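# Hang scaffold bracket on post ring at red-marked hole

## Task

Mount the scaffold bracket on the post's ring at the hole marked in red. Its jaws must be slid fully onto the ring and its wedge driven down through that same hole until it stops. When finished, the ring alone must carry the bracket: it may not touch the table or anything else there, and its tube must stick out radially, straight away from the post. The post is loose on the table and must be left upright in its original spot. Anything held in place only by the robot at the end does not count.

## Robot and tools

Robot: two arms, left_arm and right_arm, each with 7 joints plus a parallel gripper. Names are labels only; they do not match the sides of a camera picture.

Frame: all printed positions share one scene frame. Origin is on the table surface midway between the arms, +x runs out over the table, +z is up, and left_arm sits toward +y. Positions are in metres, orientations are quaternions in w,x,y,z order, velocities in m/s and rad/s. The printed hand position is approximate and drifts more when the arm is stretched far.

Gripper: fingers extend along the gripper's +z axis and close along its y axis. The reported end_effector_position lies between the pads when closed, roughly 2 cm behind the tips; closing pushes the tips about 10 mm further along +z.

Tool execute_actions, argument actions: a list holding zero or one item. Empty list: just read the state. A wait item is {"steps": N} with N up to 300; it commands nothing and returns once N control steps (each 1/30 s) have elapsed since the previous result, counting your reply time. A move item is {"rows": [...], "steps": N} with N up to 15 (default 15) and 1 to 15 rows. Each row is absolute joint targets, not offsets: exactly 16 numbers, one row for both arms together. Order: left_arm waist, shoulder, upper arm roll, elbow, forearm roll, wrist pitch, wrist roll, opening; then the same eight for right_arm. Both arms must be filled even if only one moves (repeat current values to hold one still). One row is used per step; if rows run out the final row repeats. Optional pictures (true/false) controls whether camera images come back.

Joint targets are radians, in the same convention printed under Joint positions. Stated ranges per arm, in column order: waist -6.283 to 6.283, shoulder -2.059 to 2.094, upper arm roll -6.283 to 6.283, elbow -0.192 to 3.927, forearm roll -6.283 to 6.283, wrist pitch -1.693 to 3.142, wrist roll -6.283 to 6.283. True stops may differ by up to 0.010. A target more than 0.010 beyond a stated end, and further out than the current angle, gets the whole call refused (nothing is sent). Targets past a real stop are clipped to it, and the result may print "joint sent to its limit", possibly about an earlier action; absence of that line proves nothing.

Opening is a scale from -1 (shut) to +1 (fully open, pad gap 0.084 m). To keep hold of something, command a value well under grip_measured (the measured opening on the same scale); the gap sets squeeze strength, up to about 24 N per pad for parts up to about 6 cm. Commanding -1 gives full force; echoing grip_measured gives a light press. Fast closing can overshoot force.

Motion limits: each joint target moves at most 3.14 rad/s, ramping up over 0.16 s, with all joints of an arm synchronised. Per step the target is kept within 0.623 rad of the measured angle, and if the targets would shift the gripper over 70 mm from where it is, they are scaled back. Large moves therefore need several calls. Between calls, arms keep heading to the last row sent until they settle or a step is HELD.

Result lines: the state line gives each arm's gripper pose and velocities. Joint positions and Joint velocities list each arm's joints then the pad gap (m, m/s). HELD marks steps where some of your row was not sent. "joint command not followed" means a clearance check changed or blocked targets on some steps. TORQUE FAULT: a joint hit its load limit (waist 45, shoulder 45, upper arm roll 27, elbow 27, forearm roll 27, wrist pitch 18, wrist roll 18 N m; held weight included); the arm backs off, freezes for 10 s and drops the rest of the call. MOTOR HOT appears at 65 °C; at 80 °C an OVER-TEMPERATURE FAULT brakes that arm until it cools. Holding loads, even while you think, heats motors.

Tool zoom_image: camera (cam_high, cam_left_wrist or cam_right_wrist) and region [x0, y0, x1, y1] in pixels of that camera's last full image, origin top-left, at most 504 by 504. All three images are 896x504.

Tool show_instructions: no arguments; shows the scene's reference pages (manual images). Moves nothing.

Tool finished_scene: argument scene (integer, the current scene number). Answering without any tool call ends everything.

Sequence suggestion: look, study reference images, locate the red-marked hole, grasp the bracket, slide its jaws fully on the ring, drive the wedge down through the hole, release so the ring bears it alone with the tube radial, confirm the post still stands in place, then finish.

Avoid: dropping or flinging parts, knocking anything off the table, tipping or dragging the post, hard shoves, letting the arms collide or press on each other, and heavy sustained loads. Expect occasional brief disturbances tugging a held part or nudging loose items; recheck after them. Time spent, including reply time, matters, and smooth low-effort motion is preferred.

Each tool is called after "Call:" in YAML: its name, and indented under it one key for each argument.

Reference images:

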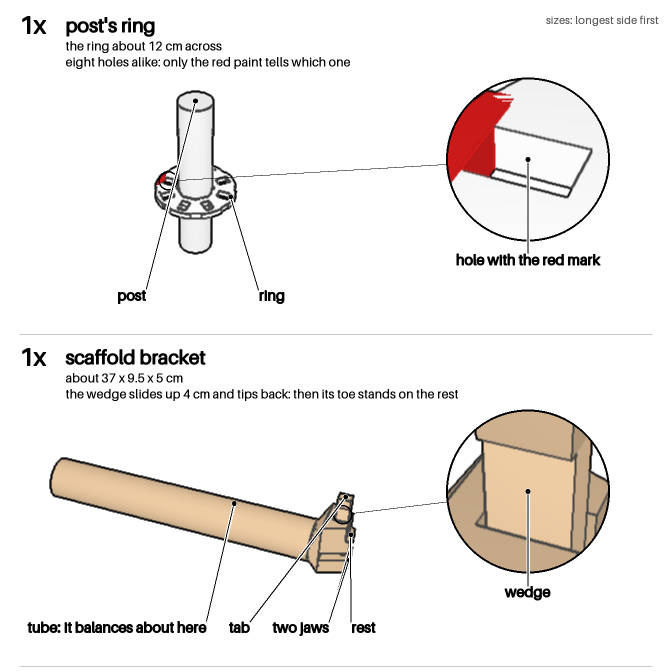

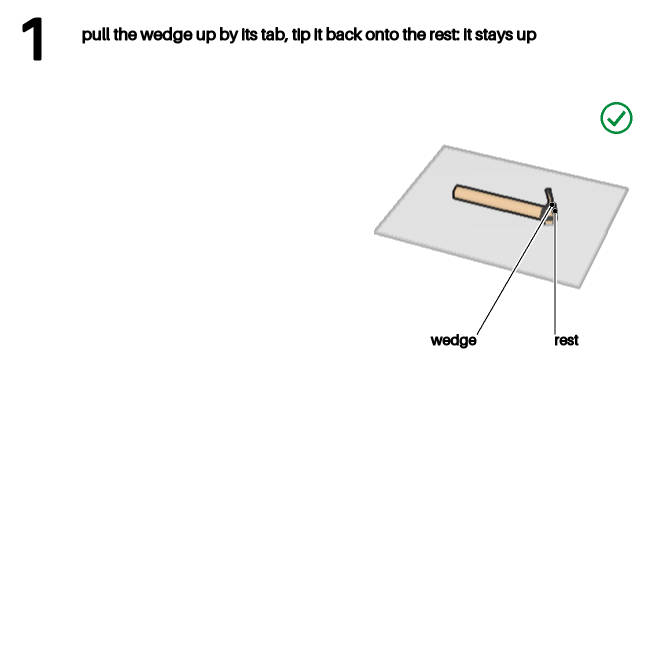

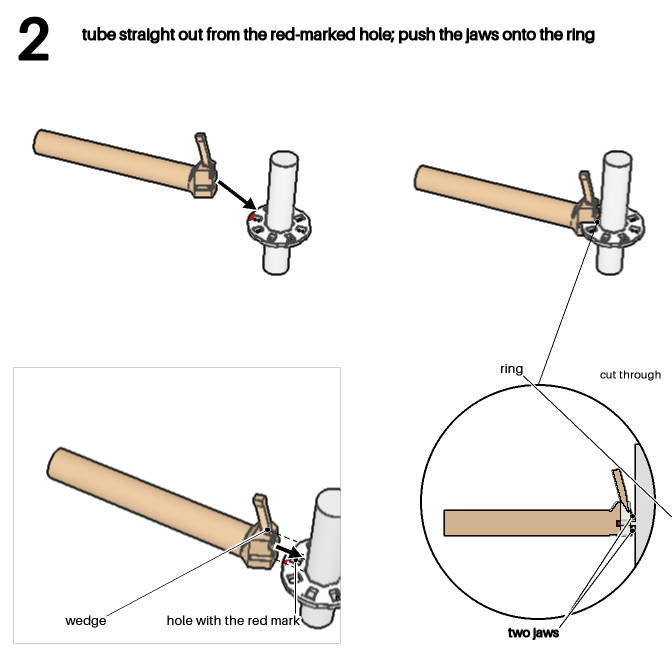

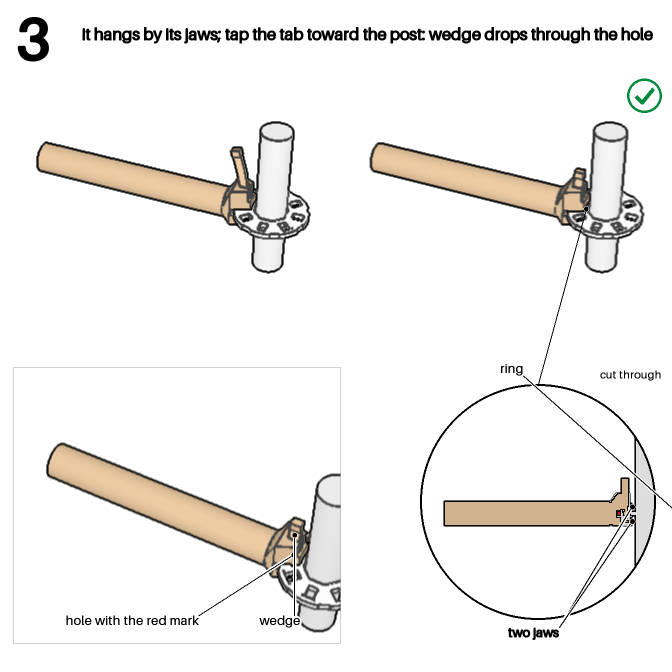

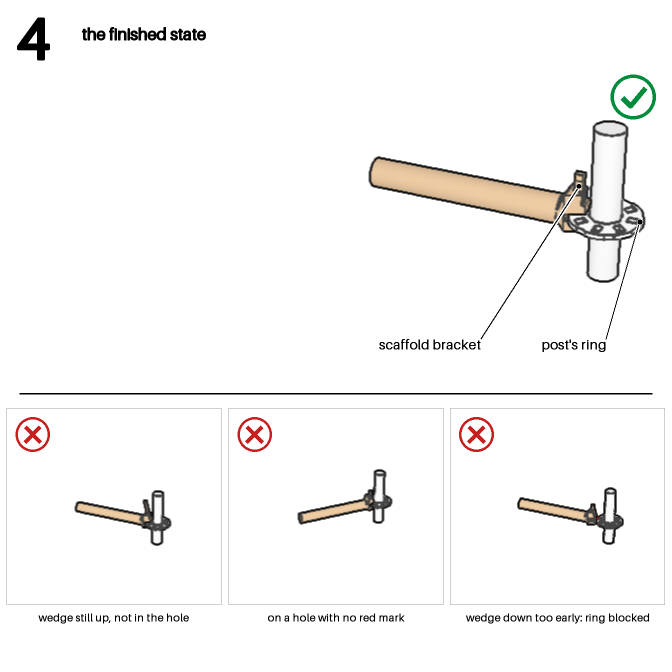

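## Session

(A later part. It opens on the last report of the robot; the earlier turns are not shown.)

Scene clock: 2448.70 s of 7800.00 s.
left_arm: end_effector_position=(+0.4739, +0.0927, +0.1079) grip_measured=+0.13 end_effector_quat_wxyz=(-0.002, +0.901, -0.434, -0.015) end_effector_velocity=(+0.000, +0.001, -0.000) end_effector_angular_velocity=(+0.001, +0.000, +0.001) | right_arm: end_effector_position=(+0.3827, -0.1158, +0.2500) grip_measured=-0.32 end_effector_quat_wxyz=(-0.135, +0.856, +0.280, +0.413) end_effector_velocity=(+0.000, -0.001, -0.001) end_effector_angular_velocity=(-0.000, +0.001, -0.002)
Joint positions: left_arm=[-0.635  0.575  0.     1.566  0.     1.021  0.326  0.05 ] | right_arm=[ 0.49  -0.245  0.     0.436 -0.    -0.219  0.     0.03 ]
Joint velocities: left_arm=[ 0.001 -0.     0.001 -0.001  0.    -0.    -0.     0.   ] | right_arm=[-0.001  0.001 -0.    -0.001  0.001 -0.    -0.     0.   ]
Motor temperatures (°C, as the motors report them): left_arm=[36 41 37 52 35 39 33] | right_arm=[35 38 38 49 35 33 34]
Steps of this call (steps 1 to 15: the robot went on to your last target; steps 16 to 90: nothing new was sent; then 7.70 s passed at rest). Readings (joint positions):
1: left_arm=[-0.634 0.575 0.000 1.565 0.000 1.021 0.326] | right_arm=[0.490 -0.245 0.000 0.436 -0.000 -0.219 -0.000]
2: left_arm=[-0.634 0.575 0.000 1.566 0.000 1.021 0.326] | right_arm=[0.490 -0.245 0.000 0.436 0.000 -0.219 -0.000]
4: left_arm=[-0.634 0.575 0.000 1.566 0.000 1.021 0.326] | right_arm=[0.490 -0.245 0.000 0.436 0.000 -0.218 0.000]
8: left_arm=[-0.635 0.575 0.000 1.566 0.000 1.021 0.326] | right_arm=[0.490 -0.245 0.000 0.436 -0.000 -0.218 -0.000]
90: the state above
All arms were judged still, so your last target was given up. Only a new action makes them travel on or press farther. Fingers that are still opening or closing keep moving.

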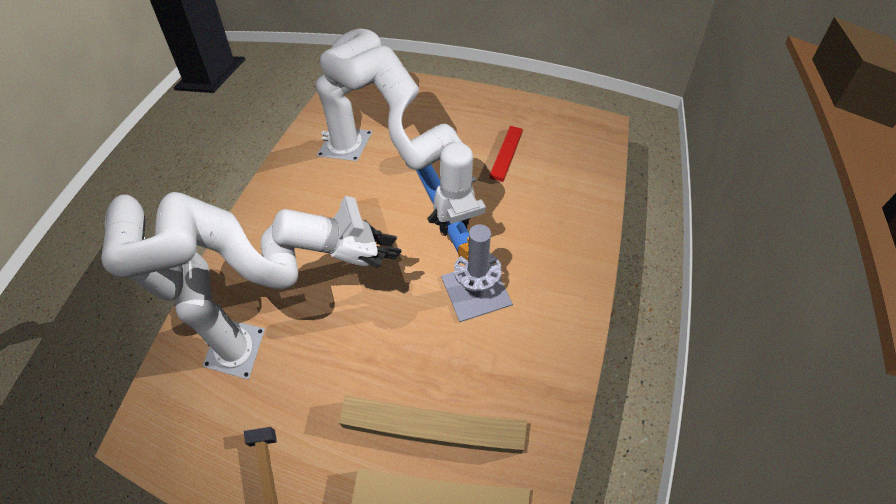

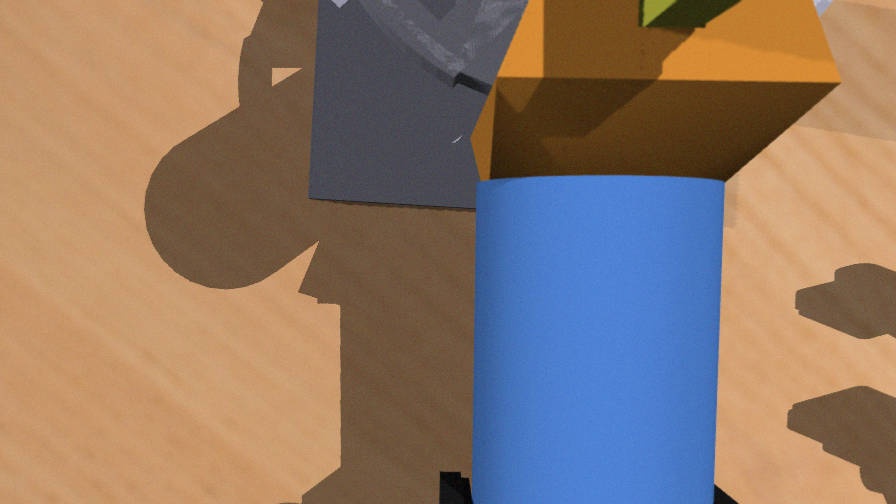

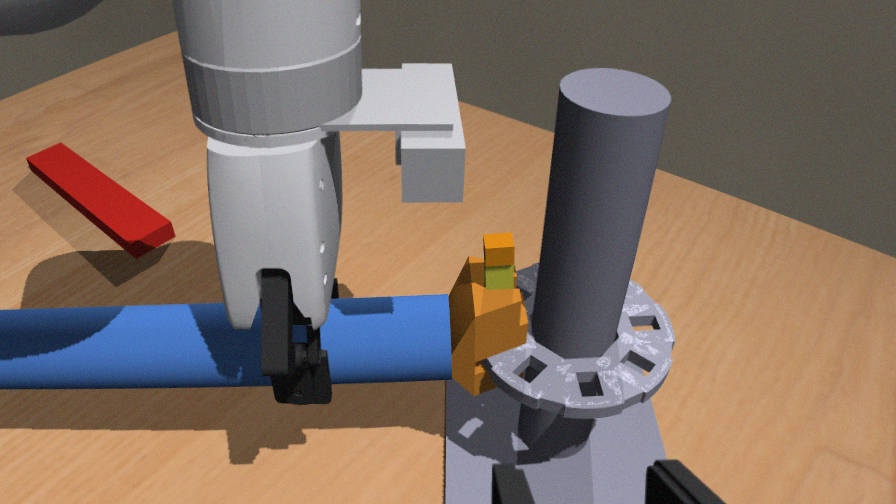

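Call:
execute_actions:
  actions:
    - {"rows": [[-0.6347,0.5755,0,1.5670,0,1.0215,0.3263,-1, 0.49,-0.2452,0,0.4363,0,-0.2185,0,-0.3],[-0.6349,0.5764,0,1.5684,0,1.0220,0.3261,-1, 0.49,-0.2452,0,0.4363,0,-0.2185,0,-0.3],[-0.6349,0.5764,0,1.5684,0,1.0220,0.3261,-1, 0.49,-0.2452,0,0.4363,0,-0.2185,0,-0.3],[-0.6349,0.5750,0,1.5645,0,1.0170,0.3261,-1, 0.49,-0.2452,0,0.4363,0,-0.2185,0,-0.3],[-0.6349,0.5737,0,1.5606,0,1.0120,0.3261,-1, 0.49,-0.2452,0,0.4363,0,-0.2185,0,-0.3],[-0.6349,0.5723,0,1.5568,0,1.0070,0.3261,-1, 0.49,-0.2452,0,0.4363,0,-0.2185,0,-0.3],[-0.6349,0.5709,0,1.5529,0,1.0019,0.3261,-1, 0.49,-0.2452,0,0.4363,0,-0.2185,0,-0.3],[-0.6349,0.5696,0,1.5490,0,0.9969,0.3261,-1, 0.49,-0.2452,0,0.4363,0,-0.2185,0,-0.3],[-0.6349,0.5682,0,1.5451,0,0.9919,0.3261,-1, 0.49,-0.2452,0,0.4363,0,-0.2185,0,-0.3],[-0.6349,0.5668,0,1.5412,0,0.9869,0.3261,-1, 0.49,-0.2452,0,0.4363,0,-0.2185,0,-0.3],[-0.6349,0.5655,0,1.5373,0,0.9819,0.3261,-1, 0.49,-0.2452,0,0.4363,0,-0.2185,0,-0.3],[-0.6349,0.5641,0,1.5335,0,0.9769,0.3261,-1, 0.49,-0.2452,0,0.4363,0,-0.2185,0,-0.3],[-0.6349,0.5627,0,1.5296,0,0.9718,0.3261,-1, 0.49,-0.2452,0,0.4363,0,-0.2185,0,-0.3],[-0.6349,0.5614,0,1.5257,0,0.9668,0.3261,-1, 0.49,-0.2452,0,0.4363,0,-0.2185,0,-0.3],[-0.6349,0.5600,0,1.5218,0,0.9618,0.3261,-1, 0.49,-0.2452,0,0.4363,0,-0.2185,0,-0.3]], "steps": 15}
  pictures: false

Call:
execute_actions:
  actions:
    - {"rows": [[-0.6349,0.5600,0,1.5218,0,0.9618,0.3261,-1, 0.49,-0.2452,0,0.4363,0,-0.2185,0,-0.3]], "steps": 15}
  pictures: false

Call:
execute_actions:
  actions:
    - {"rows": [[-0.6349,0.5600,0,1.5218,0,0.9618,0.3261,-0.6, 0.49,-0.2452,0,0.4363,0,-0.2185,0,-0.3],[-0.6349,0.5600,0,1.5218,0,0.9618,0.3261,-0.3, 0.49,-0.2452,0,0.4363,0,-0.2185,0,-0.3],[-0.6349,0.5600,0,1.5218,0,0.9618,0.3261,-0.1, 0.49,-0.2452,0,0.4363,0,-0.2185,0,-0.3],[-0.6349,0.5600,0,1.5218,0,0.9618,0.3261,0.0, 0.49,-0.2452,0,0.4363,0,-0.2185,0,-0.3],[-0.6349,0.5600,0,1.5218,0,0.9618,0.3261,0.06, 0.49,-0.2452,0,0.4363,0,-0.2185,0,-0.3],[-0.6349,0.5600,0,1.5218,0,0.9618,0.3261,0.10, 0.49,-0.2452,0,0.4363,0,-0.2185,0,-0.3],[-0.6349,0.5600,0,1.5218,0,0.9618,0.3261,0.12, 0.49,-0.2452,0,0.4363,0,-0.2185,0,-0.3],[-0.6349,0.5600,0,1.5218,0,0.9618,0.3261,0.13, 0.49,-0.2452,0,0.4363,0,-0.2185,0,-0.3],[-0.6349,0.5600,0,1.5218,0,0.9618,0.3261,0.14, 0.49,-0.2452,0,0.4363,0,-0.2185,0,-0.3],[-0.6349,0.5600,0,1.5218,0,0.9618,0.3261,0.15, 0.49,-0.2452,0,0.4363,0,-0.2185,0,-0.3],[-0.6349,0.5600,0,1.5218,0,0.9618,0.3261,0.16, 0.49,-0.2452,0,0.4363,0,-0.2185,0,-0.3],[-0.6349,0.5600,0,1.5218,0,0.9618,0.3261,0.18, 0.49,-0.2452,0,0.4363,0,-0.2185,0,-0.3],[-0.6349,0.5600,0,1.5218,0,0.9618,0.3261,0.22, 0.49,-0.2452,0,0.4363,0,-0.2185,0,-0.3],[-0.6349,0.5600,0,1.5218,0,0.9618,0.3261,0.30, 0.49,-0.2452,0,0.4363,0,-0.2185,0,-0.3],[-0.6349,0.5600,0,1.5218,0,0.9618,0.3261,0.45, 0.49,-0.2452,0,0.4363,0,-0.2185,0,-0.3]], "steps": 15}
  pictures: false

Call:
execute_actions:
  actions:
    - {"steps": 10}

Call:
zoom_image:
  camera: "cam_right_wrist"
  region: [400, 200, 600, 420]

Scene clock: 2486.90 s of 7800.00 s.
left_arm: end_effector_position=(+0.4742, +0.0925, +0.1046) grip_measured=+0.13 end_effector_quat_wxyz=(-0.001, +0.901, -0.434, -0.004) end_effector_velocity=(+0.002, +0.001, -0.007) end_effector_angular_velocity=(-0.038, -0.068, -0.002) | right_arm: end_effector_position=(+0.3827, -0.1158, +0.2500) grip_measured=-0.32 end_effector_quat_wxyz=(-0.135, +0.856, +0.280, +0.413) end_effector_velocity=(-0.000, +0.000, +0.000) end_effector_angular_velocity=(+0.000, +0.000, +0.000)
Joint positions: left_arm=[-0.635  0.564  0.     1.534  0.     0.978  0.326  0.05 ] | right_arm=[ 0.49  -0.245  0.     0.436 -0.    -0.219 -0.     0.03 ]
Joint velocities: left_arm=[-0.    -0.044  0.002 -0.11   0.005 -0.144  0.001  0.   ] | right_arm=[ 0.001 -0.    -0.    -0.     0.     0.     0.001 -0.   ]
Motor temperatures (°C, as the motors report them): left_arm=[36 42 37 53 35 39 33] | right_arm=[35 38 38 49 35 33 34]
Steps of this call (steps 1 to 90: nothing new was sent; then 34.70 s passed at rest; steps 91 to 105: all 15 steps of this action). Readings (joint positions):
91: left_arm=[-0.635 0.575 0.000 1.566 0.000 1.021 0.326] | right_arm=[0.490 -0.245 -0.000 0.436 0.000 -0.219 0.000]
92: left_arm=[-0.635 0.575 -0.000 1.566 -0.000 1.021 0.326] | right_arm=[0.490 -0.245 0.000 0.436 0.000 -0.219 0.000]
94: left_arm=[-0.635 0.576 0.000 1.567 0.000 1.022 0.326] | right_arm=[0.490 -0.245 0.000 0.436 0.000 -0.219 -0.000]
98: left_arm=[-0.635 0.573 0.000 1.559 0.000 1.011 0.326] | right_arm=[0.490 -0.245 0.000 0.436 -0.000 -0.218 0.000]
105: the state above

Scene clock: 2487.40 s of 7800.00 s.
left_arm: end_effector_position=(+0.4743, +0.0924, +0.1042) grip_measured=+0.13 end_effector_quat_wxyz=(-0.000, +0.901, -0.434, +0.000) end_effector_velocity=(+0.000, +0.000, -0.001) end_effector_angular_velocity=(-0.000, -0.000, +0.001) | right_arm: end_effector_position=(+0.3827, -0.1158, +0.2500) grip_measured=-0.32 end_effector_quat_wxyz=(-0.135, +0.856, +0.280, +0.413) end_effector_velocity=(+0.000, -0.000, +0.001) end_effector_angular_velocity=(-0.000, -0.002, +0.001)
Joint positions: left_arm=[-0.635  0.559  0.     1.522  0.     0.963  0.326  0.05 ] | right_arm=[ 0.49  -0.245  0.     0.436  0.    -0.219 -0.     0.03 ]
Joint velocities: left_arm=[ 0.     0.001  0.    -0.001 -0.    -0.002  0.     0.   ] | right_arm=[-0.    -0.001 -0.    -0.    -0.    -0.    -0.001 -0.   ]
Motor temperatures (°C, as the motors report them): left_arm=[36 42 37 53 35 39 33] | right_arm=[35 38 38 49 35 33 34]
Steps of this call (steps 1 to 15: all 15 steps of this action). Readings (joint positions):
1: left_arm=[-0.635 0.562 0.000 1.530 0.000 0.974 0.326] | right_arm=[0.490 -0.245 0.000 0.436 0.000 -0.218 0.000]
2: left_arm=[-0.635 0.561 0.000 1.527 0.000 0.970 0.326] | right_arm=[0.490 -0.245 -0.000 0.436 -0.000 -0.219 0.000]
4: left_arm=[-0.635 0.560 0.000 1.524 0.000 0.967 0.326] | right_arm=[0.490 -0.245 -0.000 0.436 0.000 -0.218 -0.000]
8: left_arm=[-0.635 0.559 0.000 1.522 0.000 0.964 0.326] | right_arm=[0.490 -0.245 0.000 0.436 0.000 -0.218 0.000]
15: the state above

Scene clock: 2487.90 s of 7800.00 s.
left_arm: end_effector_position=(+0.4770, +0.0893, +0.1074) grip_measured=+0.35 end_effector_quat_wxyz=(+0.001, +0.901, -0.434, +0.006) end_effector_velocity=(-0.014, +0.018, -0.022) end_effector_angular_velocity=(+0.043, +0.057, +0.008) | right_arm: end_effector_position=(+0.3827, -0.1158, +0.2500) grip_measured=-0.32 end_effector_quat_wxyz=(-0.135, +0.856, +0.280, +0.413) end_effector_velocity=(-0.000, +0.000, -0.000) end_effector_angular_velocity=(-0.000, +0.000, +0.000)
Joint positions: left_arm=[-0.636  0.558 -0.001  1.528 -0.     0.957  0.326  0.059] | right_arm=[ 0.49  -0.245  0.     0.436 -0.    -0.219  0.     0.03 ]
Joint velocities: left_arm=[ 0.004  0.009  0.008 -0.035  0.001  0.027  0.002  0.176] | right_arm=[ 0.     0.     0.    -0.     0.001 -0.    -0.     0.   ]
Motor temperatures (°C, as the motors report them): left_arm=[36 42 37 53 35 39 33] | right_arm=[35 38 38 49 35 33 34]
Steps of this call (steps 1 to 15: all 15 steps of this action). Readings (joint positions):
1: left_arm=[-0.635 0.559 0.000 1.522 0.000 0.963 0.326] | right_arm=[0.490 -0.245 0.000 0.436 0.000 -0.219 -0.000]
2: left_arm=[-0.635 0.559 0.000 1.522 0.000 0.963 0.326] | right_arm=[0.490 -0.245 -0.000 0.436 -0.000 -0.219 0.000]
4: left_arm=[-0.635 0.559 0.000 1.522 0.000 0.963 0.326] | right_arm=[0.490 -0.245 -0.000 0.436 -0.000 -0.218 0.000]
8: left_arm=[-0.635 0.559 0.000 1.522 0.000 0.963 0.326] | right_arm=[0.490 -0.245 -0.000 0.436 0.000 -0.219 0.000]
15: the state above

Scene clock: 2488.23 s of 7800.00 s.
left_arm: end_effector_position=(+0.4745, +0.0920, +0.1038) grip_measured=+0.44 end_effector_quat_wxyz=(+0.000, +0.901, -0.434, +0.001) end_effector_velocity=(-0.001, +0.002, -0.002) end_effector_angular_velocity=(+0.004, +0.006, +0.000) | right_arm: end_effector_position=(+0.3827, -0.1158, +0.2500) grip_measured=-0.32 end_effector_quat_wxyz=(-0.135, +0.856, +0.280, +0.413) end_effector_velocity=(+0.000, -0.000, -0.000) end_effector_angular_velocity=(+0.001, +0.001, -0.002)
Joint positions: left_arm=[-0.635  0.56  -0.     1.522 -0.     0.961  0.326  0.063] | right_arm=[ 0.49  -0.245  0.     0.436  0.    -0.218 -0.     0.03 ]
Joint velocities: left_arm=[-0.    -0.     0.001 -0.003 -0.     0.004  0.001  0.   ] | right_arm=[-0.001  0.    -0.    -0.     0.     0.     0.002 -0.   ]
Motor temperatures (°C, as the motors report them): left_arm=[36 42 37 53 35 39 33] | right_arm=[35 38 38 49 35 33 34]
Steps of this call (steps 1 to 10: the robot went on to your last target). Readings (joint positions):
1: left_arm=[-0.635 0.559 -0.001 1.526 -0.000 0.957 0.326] | right_arm=[0.490 -0.245 0.000 0.436 0.000 -0.218 -0.000]
2: left_arm=[-0.635 0.559 -0.000 1.525 -0.000 0.958 0.326] | right_arm=[0.490 -0.245 0.000 0.436 -0.000 -0.218 -0.000]
4: left_arm=[-0.635 0.560 -0.000 1.523 -0.000 0.960 0.326] | right_arm=[0.490 -0.245 -0.000 0.436 0.000 -0.219 -0.000]
8: left_arm=[-0.635 0.560 -0.000 1.522 -0.000 0.961 0.326] | right_arm=[0.490 -0.245 -0.000 0.436 0.000 -0.218 -0.000]
10: the state above

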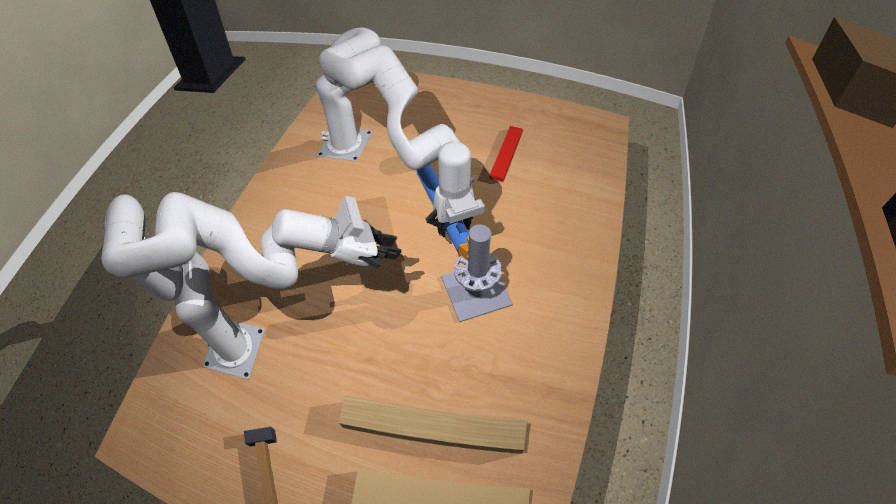

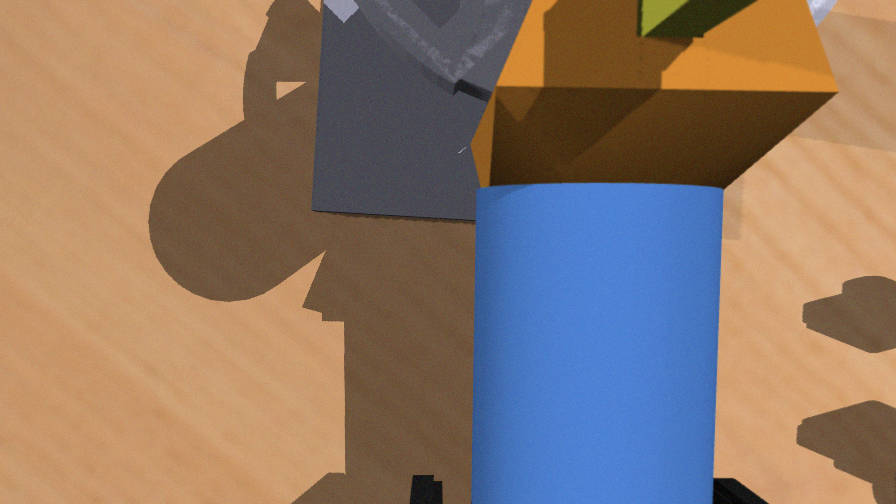

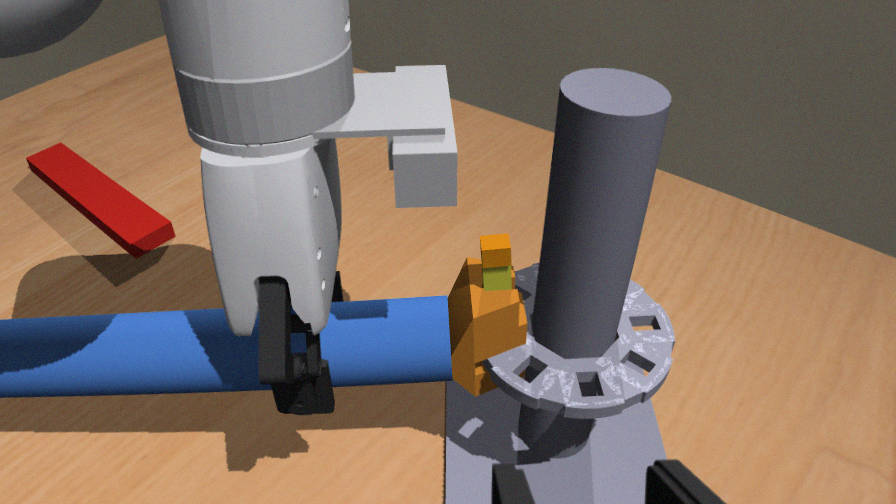

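Region (400, 200, 600, 420) of cam_right_wrist's 896x504 image, scaled by 2.291, with more detail than that image has; it fills the left 458 columns of this view, and the rest is white.

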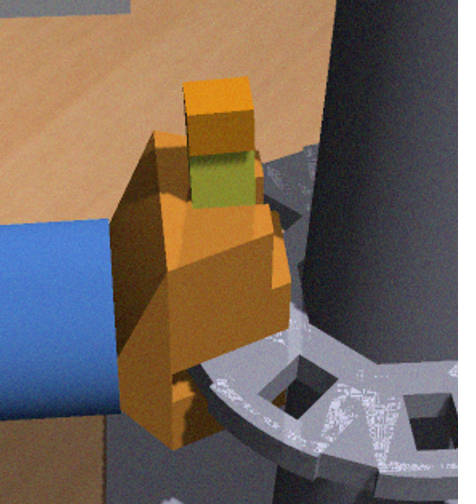

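Call:
execute_actions:
  actions:
    - {"rows": [[-0.6349,0.5580,0,1.5250,0,0.9670,0.3261,0.5, 0.49,-0.2452,0,0.4363,0,-0.2185,0,-0.3],[-0.6349,0.5520,0,1.5335,0,0.9815,0.3261,0.5, 0.49,-0.2452,0,0.4363,0,-0.2185,0,-0.3],[-0.6349,0.5430,0,1.5460,0,1.0030,0.3261,0.5, 0.49,-0.2452,0,0.4363,0,-0.2185,0,-0.3],[-0.6349,0.5320,0,1.5610,0,1.0290,0.3261,0.5, 0.49,-0.2452,0,0.4363,0,-0.2185,0,-0.3],[-0.6349,0.5200,0,1.5780,0,1.0580,0.3261,0.5, 0.49,-0.2452,0,0.4363,0,-0.2185,0,-0.3],[-0.6349,0.5080,0,1.5950,0,1.0870,0.3261,0.5, 0.49,-0.2452,0,0.4363,0,-0.2185,0,-0.3],[-0.6349,0.4960,0,1.6120,0,1.1160,0.3261,0.5, 0.49,-0.2452,0,0.4363,0,-0.2185,0,-0.3],[-0.6349,0.4840,0,1.6290,0,1.1450,0.3261,0.5, 0.49,-0.2452,0,0.4363,0,-0.2185,0,-0.3],[-0.6349,0.4700,0,1.6450,0,1.1750,0.3261,0.5, 0.49,-0.2452,0,0.4363,0,-0.2185,0,-0.3],[-0.6349,0.4500,0,1.6550,0,1.2050,0.3261,0.5, 0.49,-0.2452,0,0.4363,0,-0.2185,0,-0.3],[-0.62,0.4100,0,1.6400,0,1.2300,0.3261,0.5, 0.49,-0.2452,0,0.4363,0,-0.2185,0,-0.3],[-0.60,0.3600,0,1.6100,0,1.2500,0.3261,0.5, 0.49,-0.2452,0,0.4363,0,-0.2185,0,-0.3],[-0.57,0.3000,0,1.5700,0,1.2700,0.3261,0.5, 0.49,-0.2452,0,0.4363,0,-0.2185,0,-0.3],[-0.54,0.2400,0,1.5250,0,1.2850,0.3261,0.5, 0.49,-0.2452,0,0.4363,0,-0.2185,0,-0.3],[-0.51,0.1800,0,1.4800,0,1.3000,0.3261,0.5, 0.49,-0.2452,0,0.4363,0,-0.2185,0,-0.3]], "steps": 15}
  pictures: false

Call:
execute_actions:
  actions:
    - {"rows": [[-0.47,0.10,0,1.41,0,1.31,0.3261,0.5, 0.55,-0.2452,0,0.4363,0,-0.2185,0,-0.3],[-0.43,0.02,0,1.335,0,1.315,0.3261,0.5, 0.60,-0.2452,0,0.4363,0,-0.2185,0,-0.3],[-0.39,-0.06,0,1.26,0,1.32,0.3261,0.5, 0.65,-0.2452,0,0.4363,0,-0.2185,0,-0.3],[-0.35,-0.14,0,1.18,0,1.32,0.3261,0.5, 0.70,-0.2452,0,0.4363,0,-0.2185,0,-0.3],[-0.32,-0.20,0,1.12,0,1.32,0.3261,0.5, 0.72,-0.2452,0,0.4363,0,-0.2185,0,-0.3],[-0.30,-0.25,0,1.07,0,1.32,0.3261,0.5, 0.72,-0.2452,0,0.4363,0,-0.2185,0,-0.3]], "steps": 15}
  pictures: false

Call:
execute_actions:
  actions:
    - {"steps": 15}

Scene clock: 2514.93 s of 7800.00 s.
left_arm: end_effector_position=(+0.4677, +0.1105, +0.2253) grip_measured=+0.49 end_effector_quat_wxyz=(+0.002, +0.905, -0.424, +0.005) end_effector_velocity=(-0.049, +0.323, +0.333) end_effector_angular_velocity=(-0.032, -0.062, +0.425) | right_arm: end_effector_position=(+0.3827, -0.1158, +0.2500) grip_measured=-0.32 end_effector_quat_wxyz=(-0.135, +0.856, +0.280, +0.413) end_effector_velocity=(-0.000, +0.000, -0.000) end_effector_angular_velocity=(-0.000, +0.000, -0.000)
Joint positions: left_arm=[-0.61   0.387 -0.005  1.613 -0.     1.217  0.326  0.065] | right_arm=[ 0.49  -0.245  0.     0.436  0.    -0.219 -0.     0.03 ]
Joint velocities: left_arm=[ 0.424 -0.99   0.004 -0.502 -0.     0.418  0.     0.   ] | right_arm=[-0.001  0.     0.001 -0.    -0.001  0.     0.001  0.   ]
Motor temperatures (°C, as the motors report them): left_arm=[36 41 37 49 35 39 33] | right_arm=[35 38 38 49 35 33 34]
Steps of this call (steps 1 to 15: the robot went on to your last target; steps 16 to 90: nothing new was sent; then 23.20 s passed at rest; steps 91 to 105: all 15 steps of this action). Readings (joint positions):
91: left_arm=[-0.635 0.560 0.000 1.522 0.000 0.962 0.326] | right_arm=[0.490 -0.245 0.000 0.436 0.000 -0.219 -0.000]
92: left_arm=[-0.635 0.560 0.000 1.522 -0.000 0.964 0.326] | right_arm=[0.490 -0.245 0.000 0.436 0.000 -0.218 0.000]
94: left_arm=[-0.635 0.556 0.000 1.529 -0.000 0.977 0.326] | right_arm=[0.490 -0.245 -0.000 0.436 -0.000 -0.218 0.000]
98: left_arm=[-0.635 0.525 0.000 1.572 -0.000 1.051 0.326] | right_arm=[0.490 -0.245 -0.000 0.436 -0.000 -0.218 -0.000]
105: the state above

Scene clock: 2515.43 s of 7800.00 s.
left_arm: end_effector_position=(+0.3864, +0.2957, +0.2994) grip_measured=+0.49 end_effector_quat_wxyz=(+0.000, +0.954, -0.300, +0.000) end_effector_velocity=(-0.248, +0.310, +0.056) end_effector_angular_velocity=(-0.001, -0.001, +0.525) | right_arm: end_effector_position=(+0.3067, -0.0334, +0.2500) grip_measured=-0.32 end_effector_quat_wxyz=(-0.181, +0.819, +0.374, +0.396) end_effector_velocity=(-0.010, +0.009, +0.001) end_effector_angular_velocity=(+0.003, +0.000, +0.027)
Joint positions: left_arm=[-0.348 -0.15   0.001  1.159  0.     1.308  0.326  0.065] | right_arm=[ 0.715 -0.245 -0.001  0.436  0.    -0.218  0.     0.03 ]
Joint velocities: left_arm=[ 0.521 -1.097  0.003 -0.962  0.001  0.133 -0.    -0.   ] | right_arm=[ 0.037 -0.    -0.011  0.001  0.001 -0.    -0.001 -0.   ]
Motor temperatures (°C, as the motors report them): left_arm=[36 41 37 49 35 39 33] | right_arm=[35 38 38 49 35 33 34]
Steps of this call (steps 1 to 15: all 15 steps of this action). Readings (joint positions):
1: left_arm=[-0.595 0.354 -0.004 1.595 -0.000 1.230 0.326] | right_arm=[0.490 -0.245 -0.000 0.436 0.000 -0.218 0.000]
2: left_arm=[-0.578 0.322 -0.001 1.573 -0.000 1.241 0.326] | right_arm=[0.494 -0.245 -0.001 0.436 0.000 -0.218 0.000]
4: left_arm=[-0.544 0.256 0.002 1.519 0.000 1.257 0.326] | right_arm=[0.531 -0.245 -0.005 0.436 0.001 -0.218 0.000]
8: left_arm=[-0.474 0.114 0.002 1.394 0.000 1.276 0.326] | right_arm=[0.657 -0.245 0.003 0.437 -0.000 -0.219 -0.000]
15: the state above

Scene clock: 2515.93 s of 7800.00 s.
left_arm: end_effector_position=(+0.3626, +0.3220, +0.3022) grip_measured=+0.49 end_effector_quat_wxyz=(-0.000, +0.961, -0.278, -0.000) end_effector_velocity=(-0.002, +0.003, +0.000) end_effector_angular_velocity=(-0.000, -0.000, +0.006) | right_arm: end_effector_position=(+0.3048, -0.0317, +0.2500) grip_measured=-0.32 end_effector_quat_wxyz=(-0.182, +0.818, +0.376, +0.395) end_effector_velocity=(-0.001, +0.001, +0.000) end_effector_angular_velocity=(-0.001, -0.002, +0.004)
Joint positions: left_arm=[-0.301 -0.249 -0.     1.071 -0.     1.32   0.326  0.065] | right_arm=[ 0.72  -0.245 -0.     0.436  0.    -0.218  0.     0.03 ]
Joint velocities: left_arm=[ 0.004 -0.008  0.002 -0.007  0.     0.001 -0.     0.   ] | right_arm=[ 0.002 -0.     0.001 -0.    -0.001 -0.    -0.001 -0.   ]
Motor temperatures (°C, as the motors report them): left_arm=[36 41 37 49 35 39 33] | right_arm=[35 38 38 49 35 33 34]
Steps of this call (steps 1 to 15: the robot went on to your last target). Readings (joint positions):
1: left_arm=[-0.332 -0.183 0.001 1.130 0.000 1.312 0.326] | right_arm=[0.716 -0.245 -0.001 0.436 0.000 -0.218 0.000]
2: left_arm=[-0.320 -0.207 0.002 1.110 0.000 1.315 0.326] | right_arm=[0.717 -0.245 -0.001 0.436 0.000 -0.219 0.000]
4: left_arm=[-0.309 -0.231 0.002 1.089 0.000 1.318 0.326] | right_arm=[0.718 -0.245 -0.001 0.436 0.000 -0.218 0.000]
8: left_arm=[-0.303 -0.244 -0.002 1.074 -0.000 1.319 0.326] | right_arm=[0.719 -0.245 -0.000 0.436 0.000 -0.218 0.000]
15: the state above

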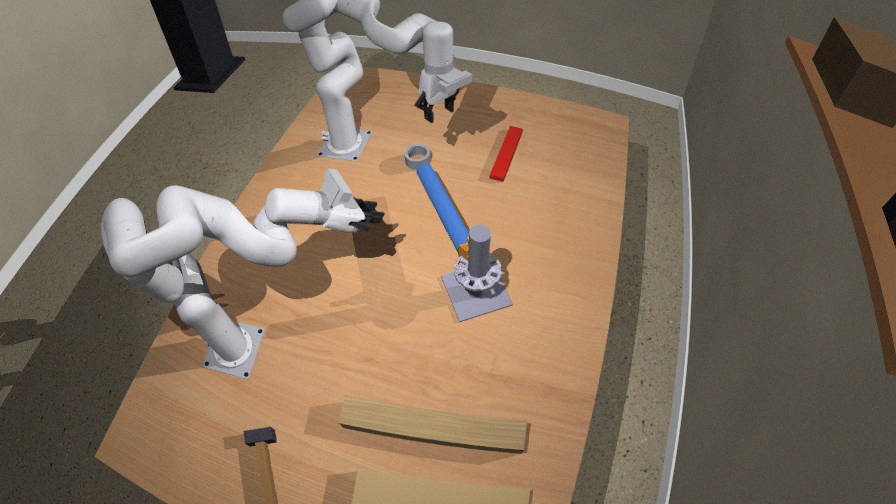

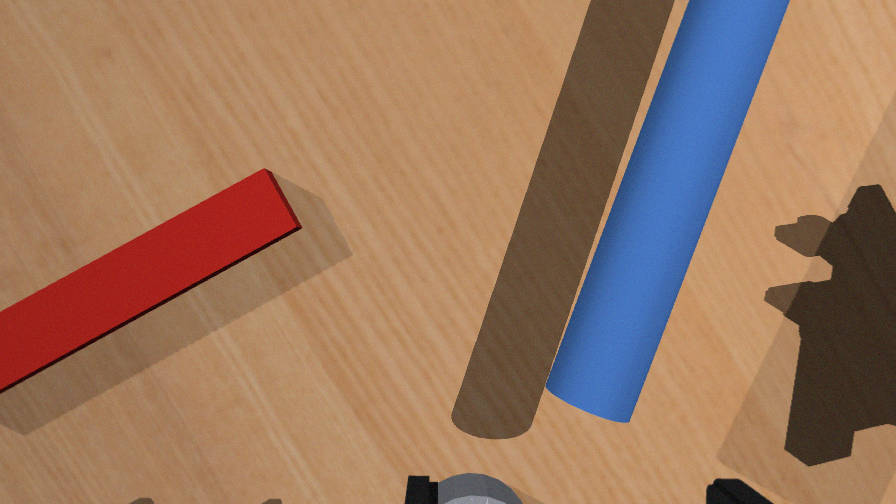

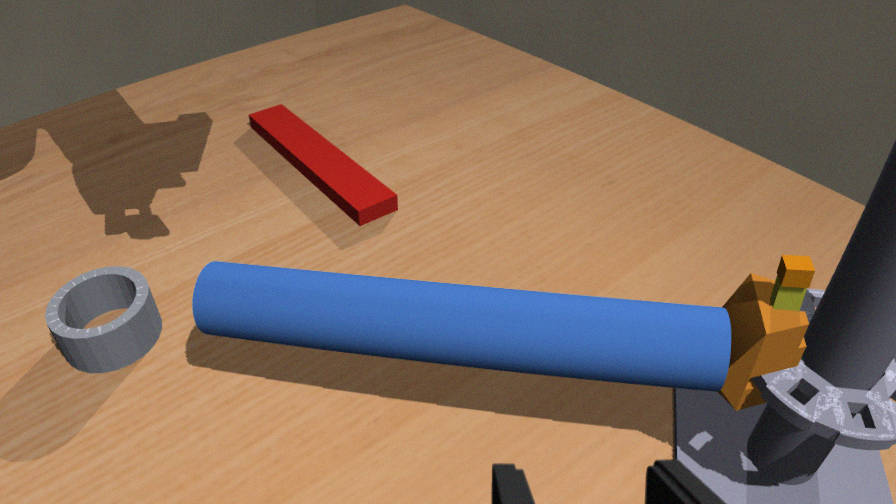

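The bracket hangs clear of the table and other objects, wedge fully down. Finishing scene 1.

Call:
finished_scene:
  scene: 1

The scene is finished: the task was done.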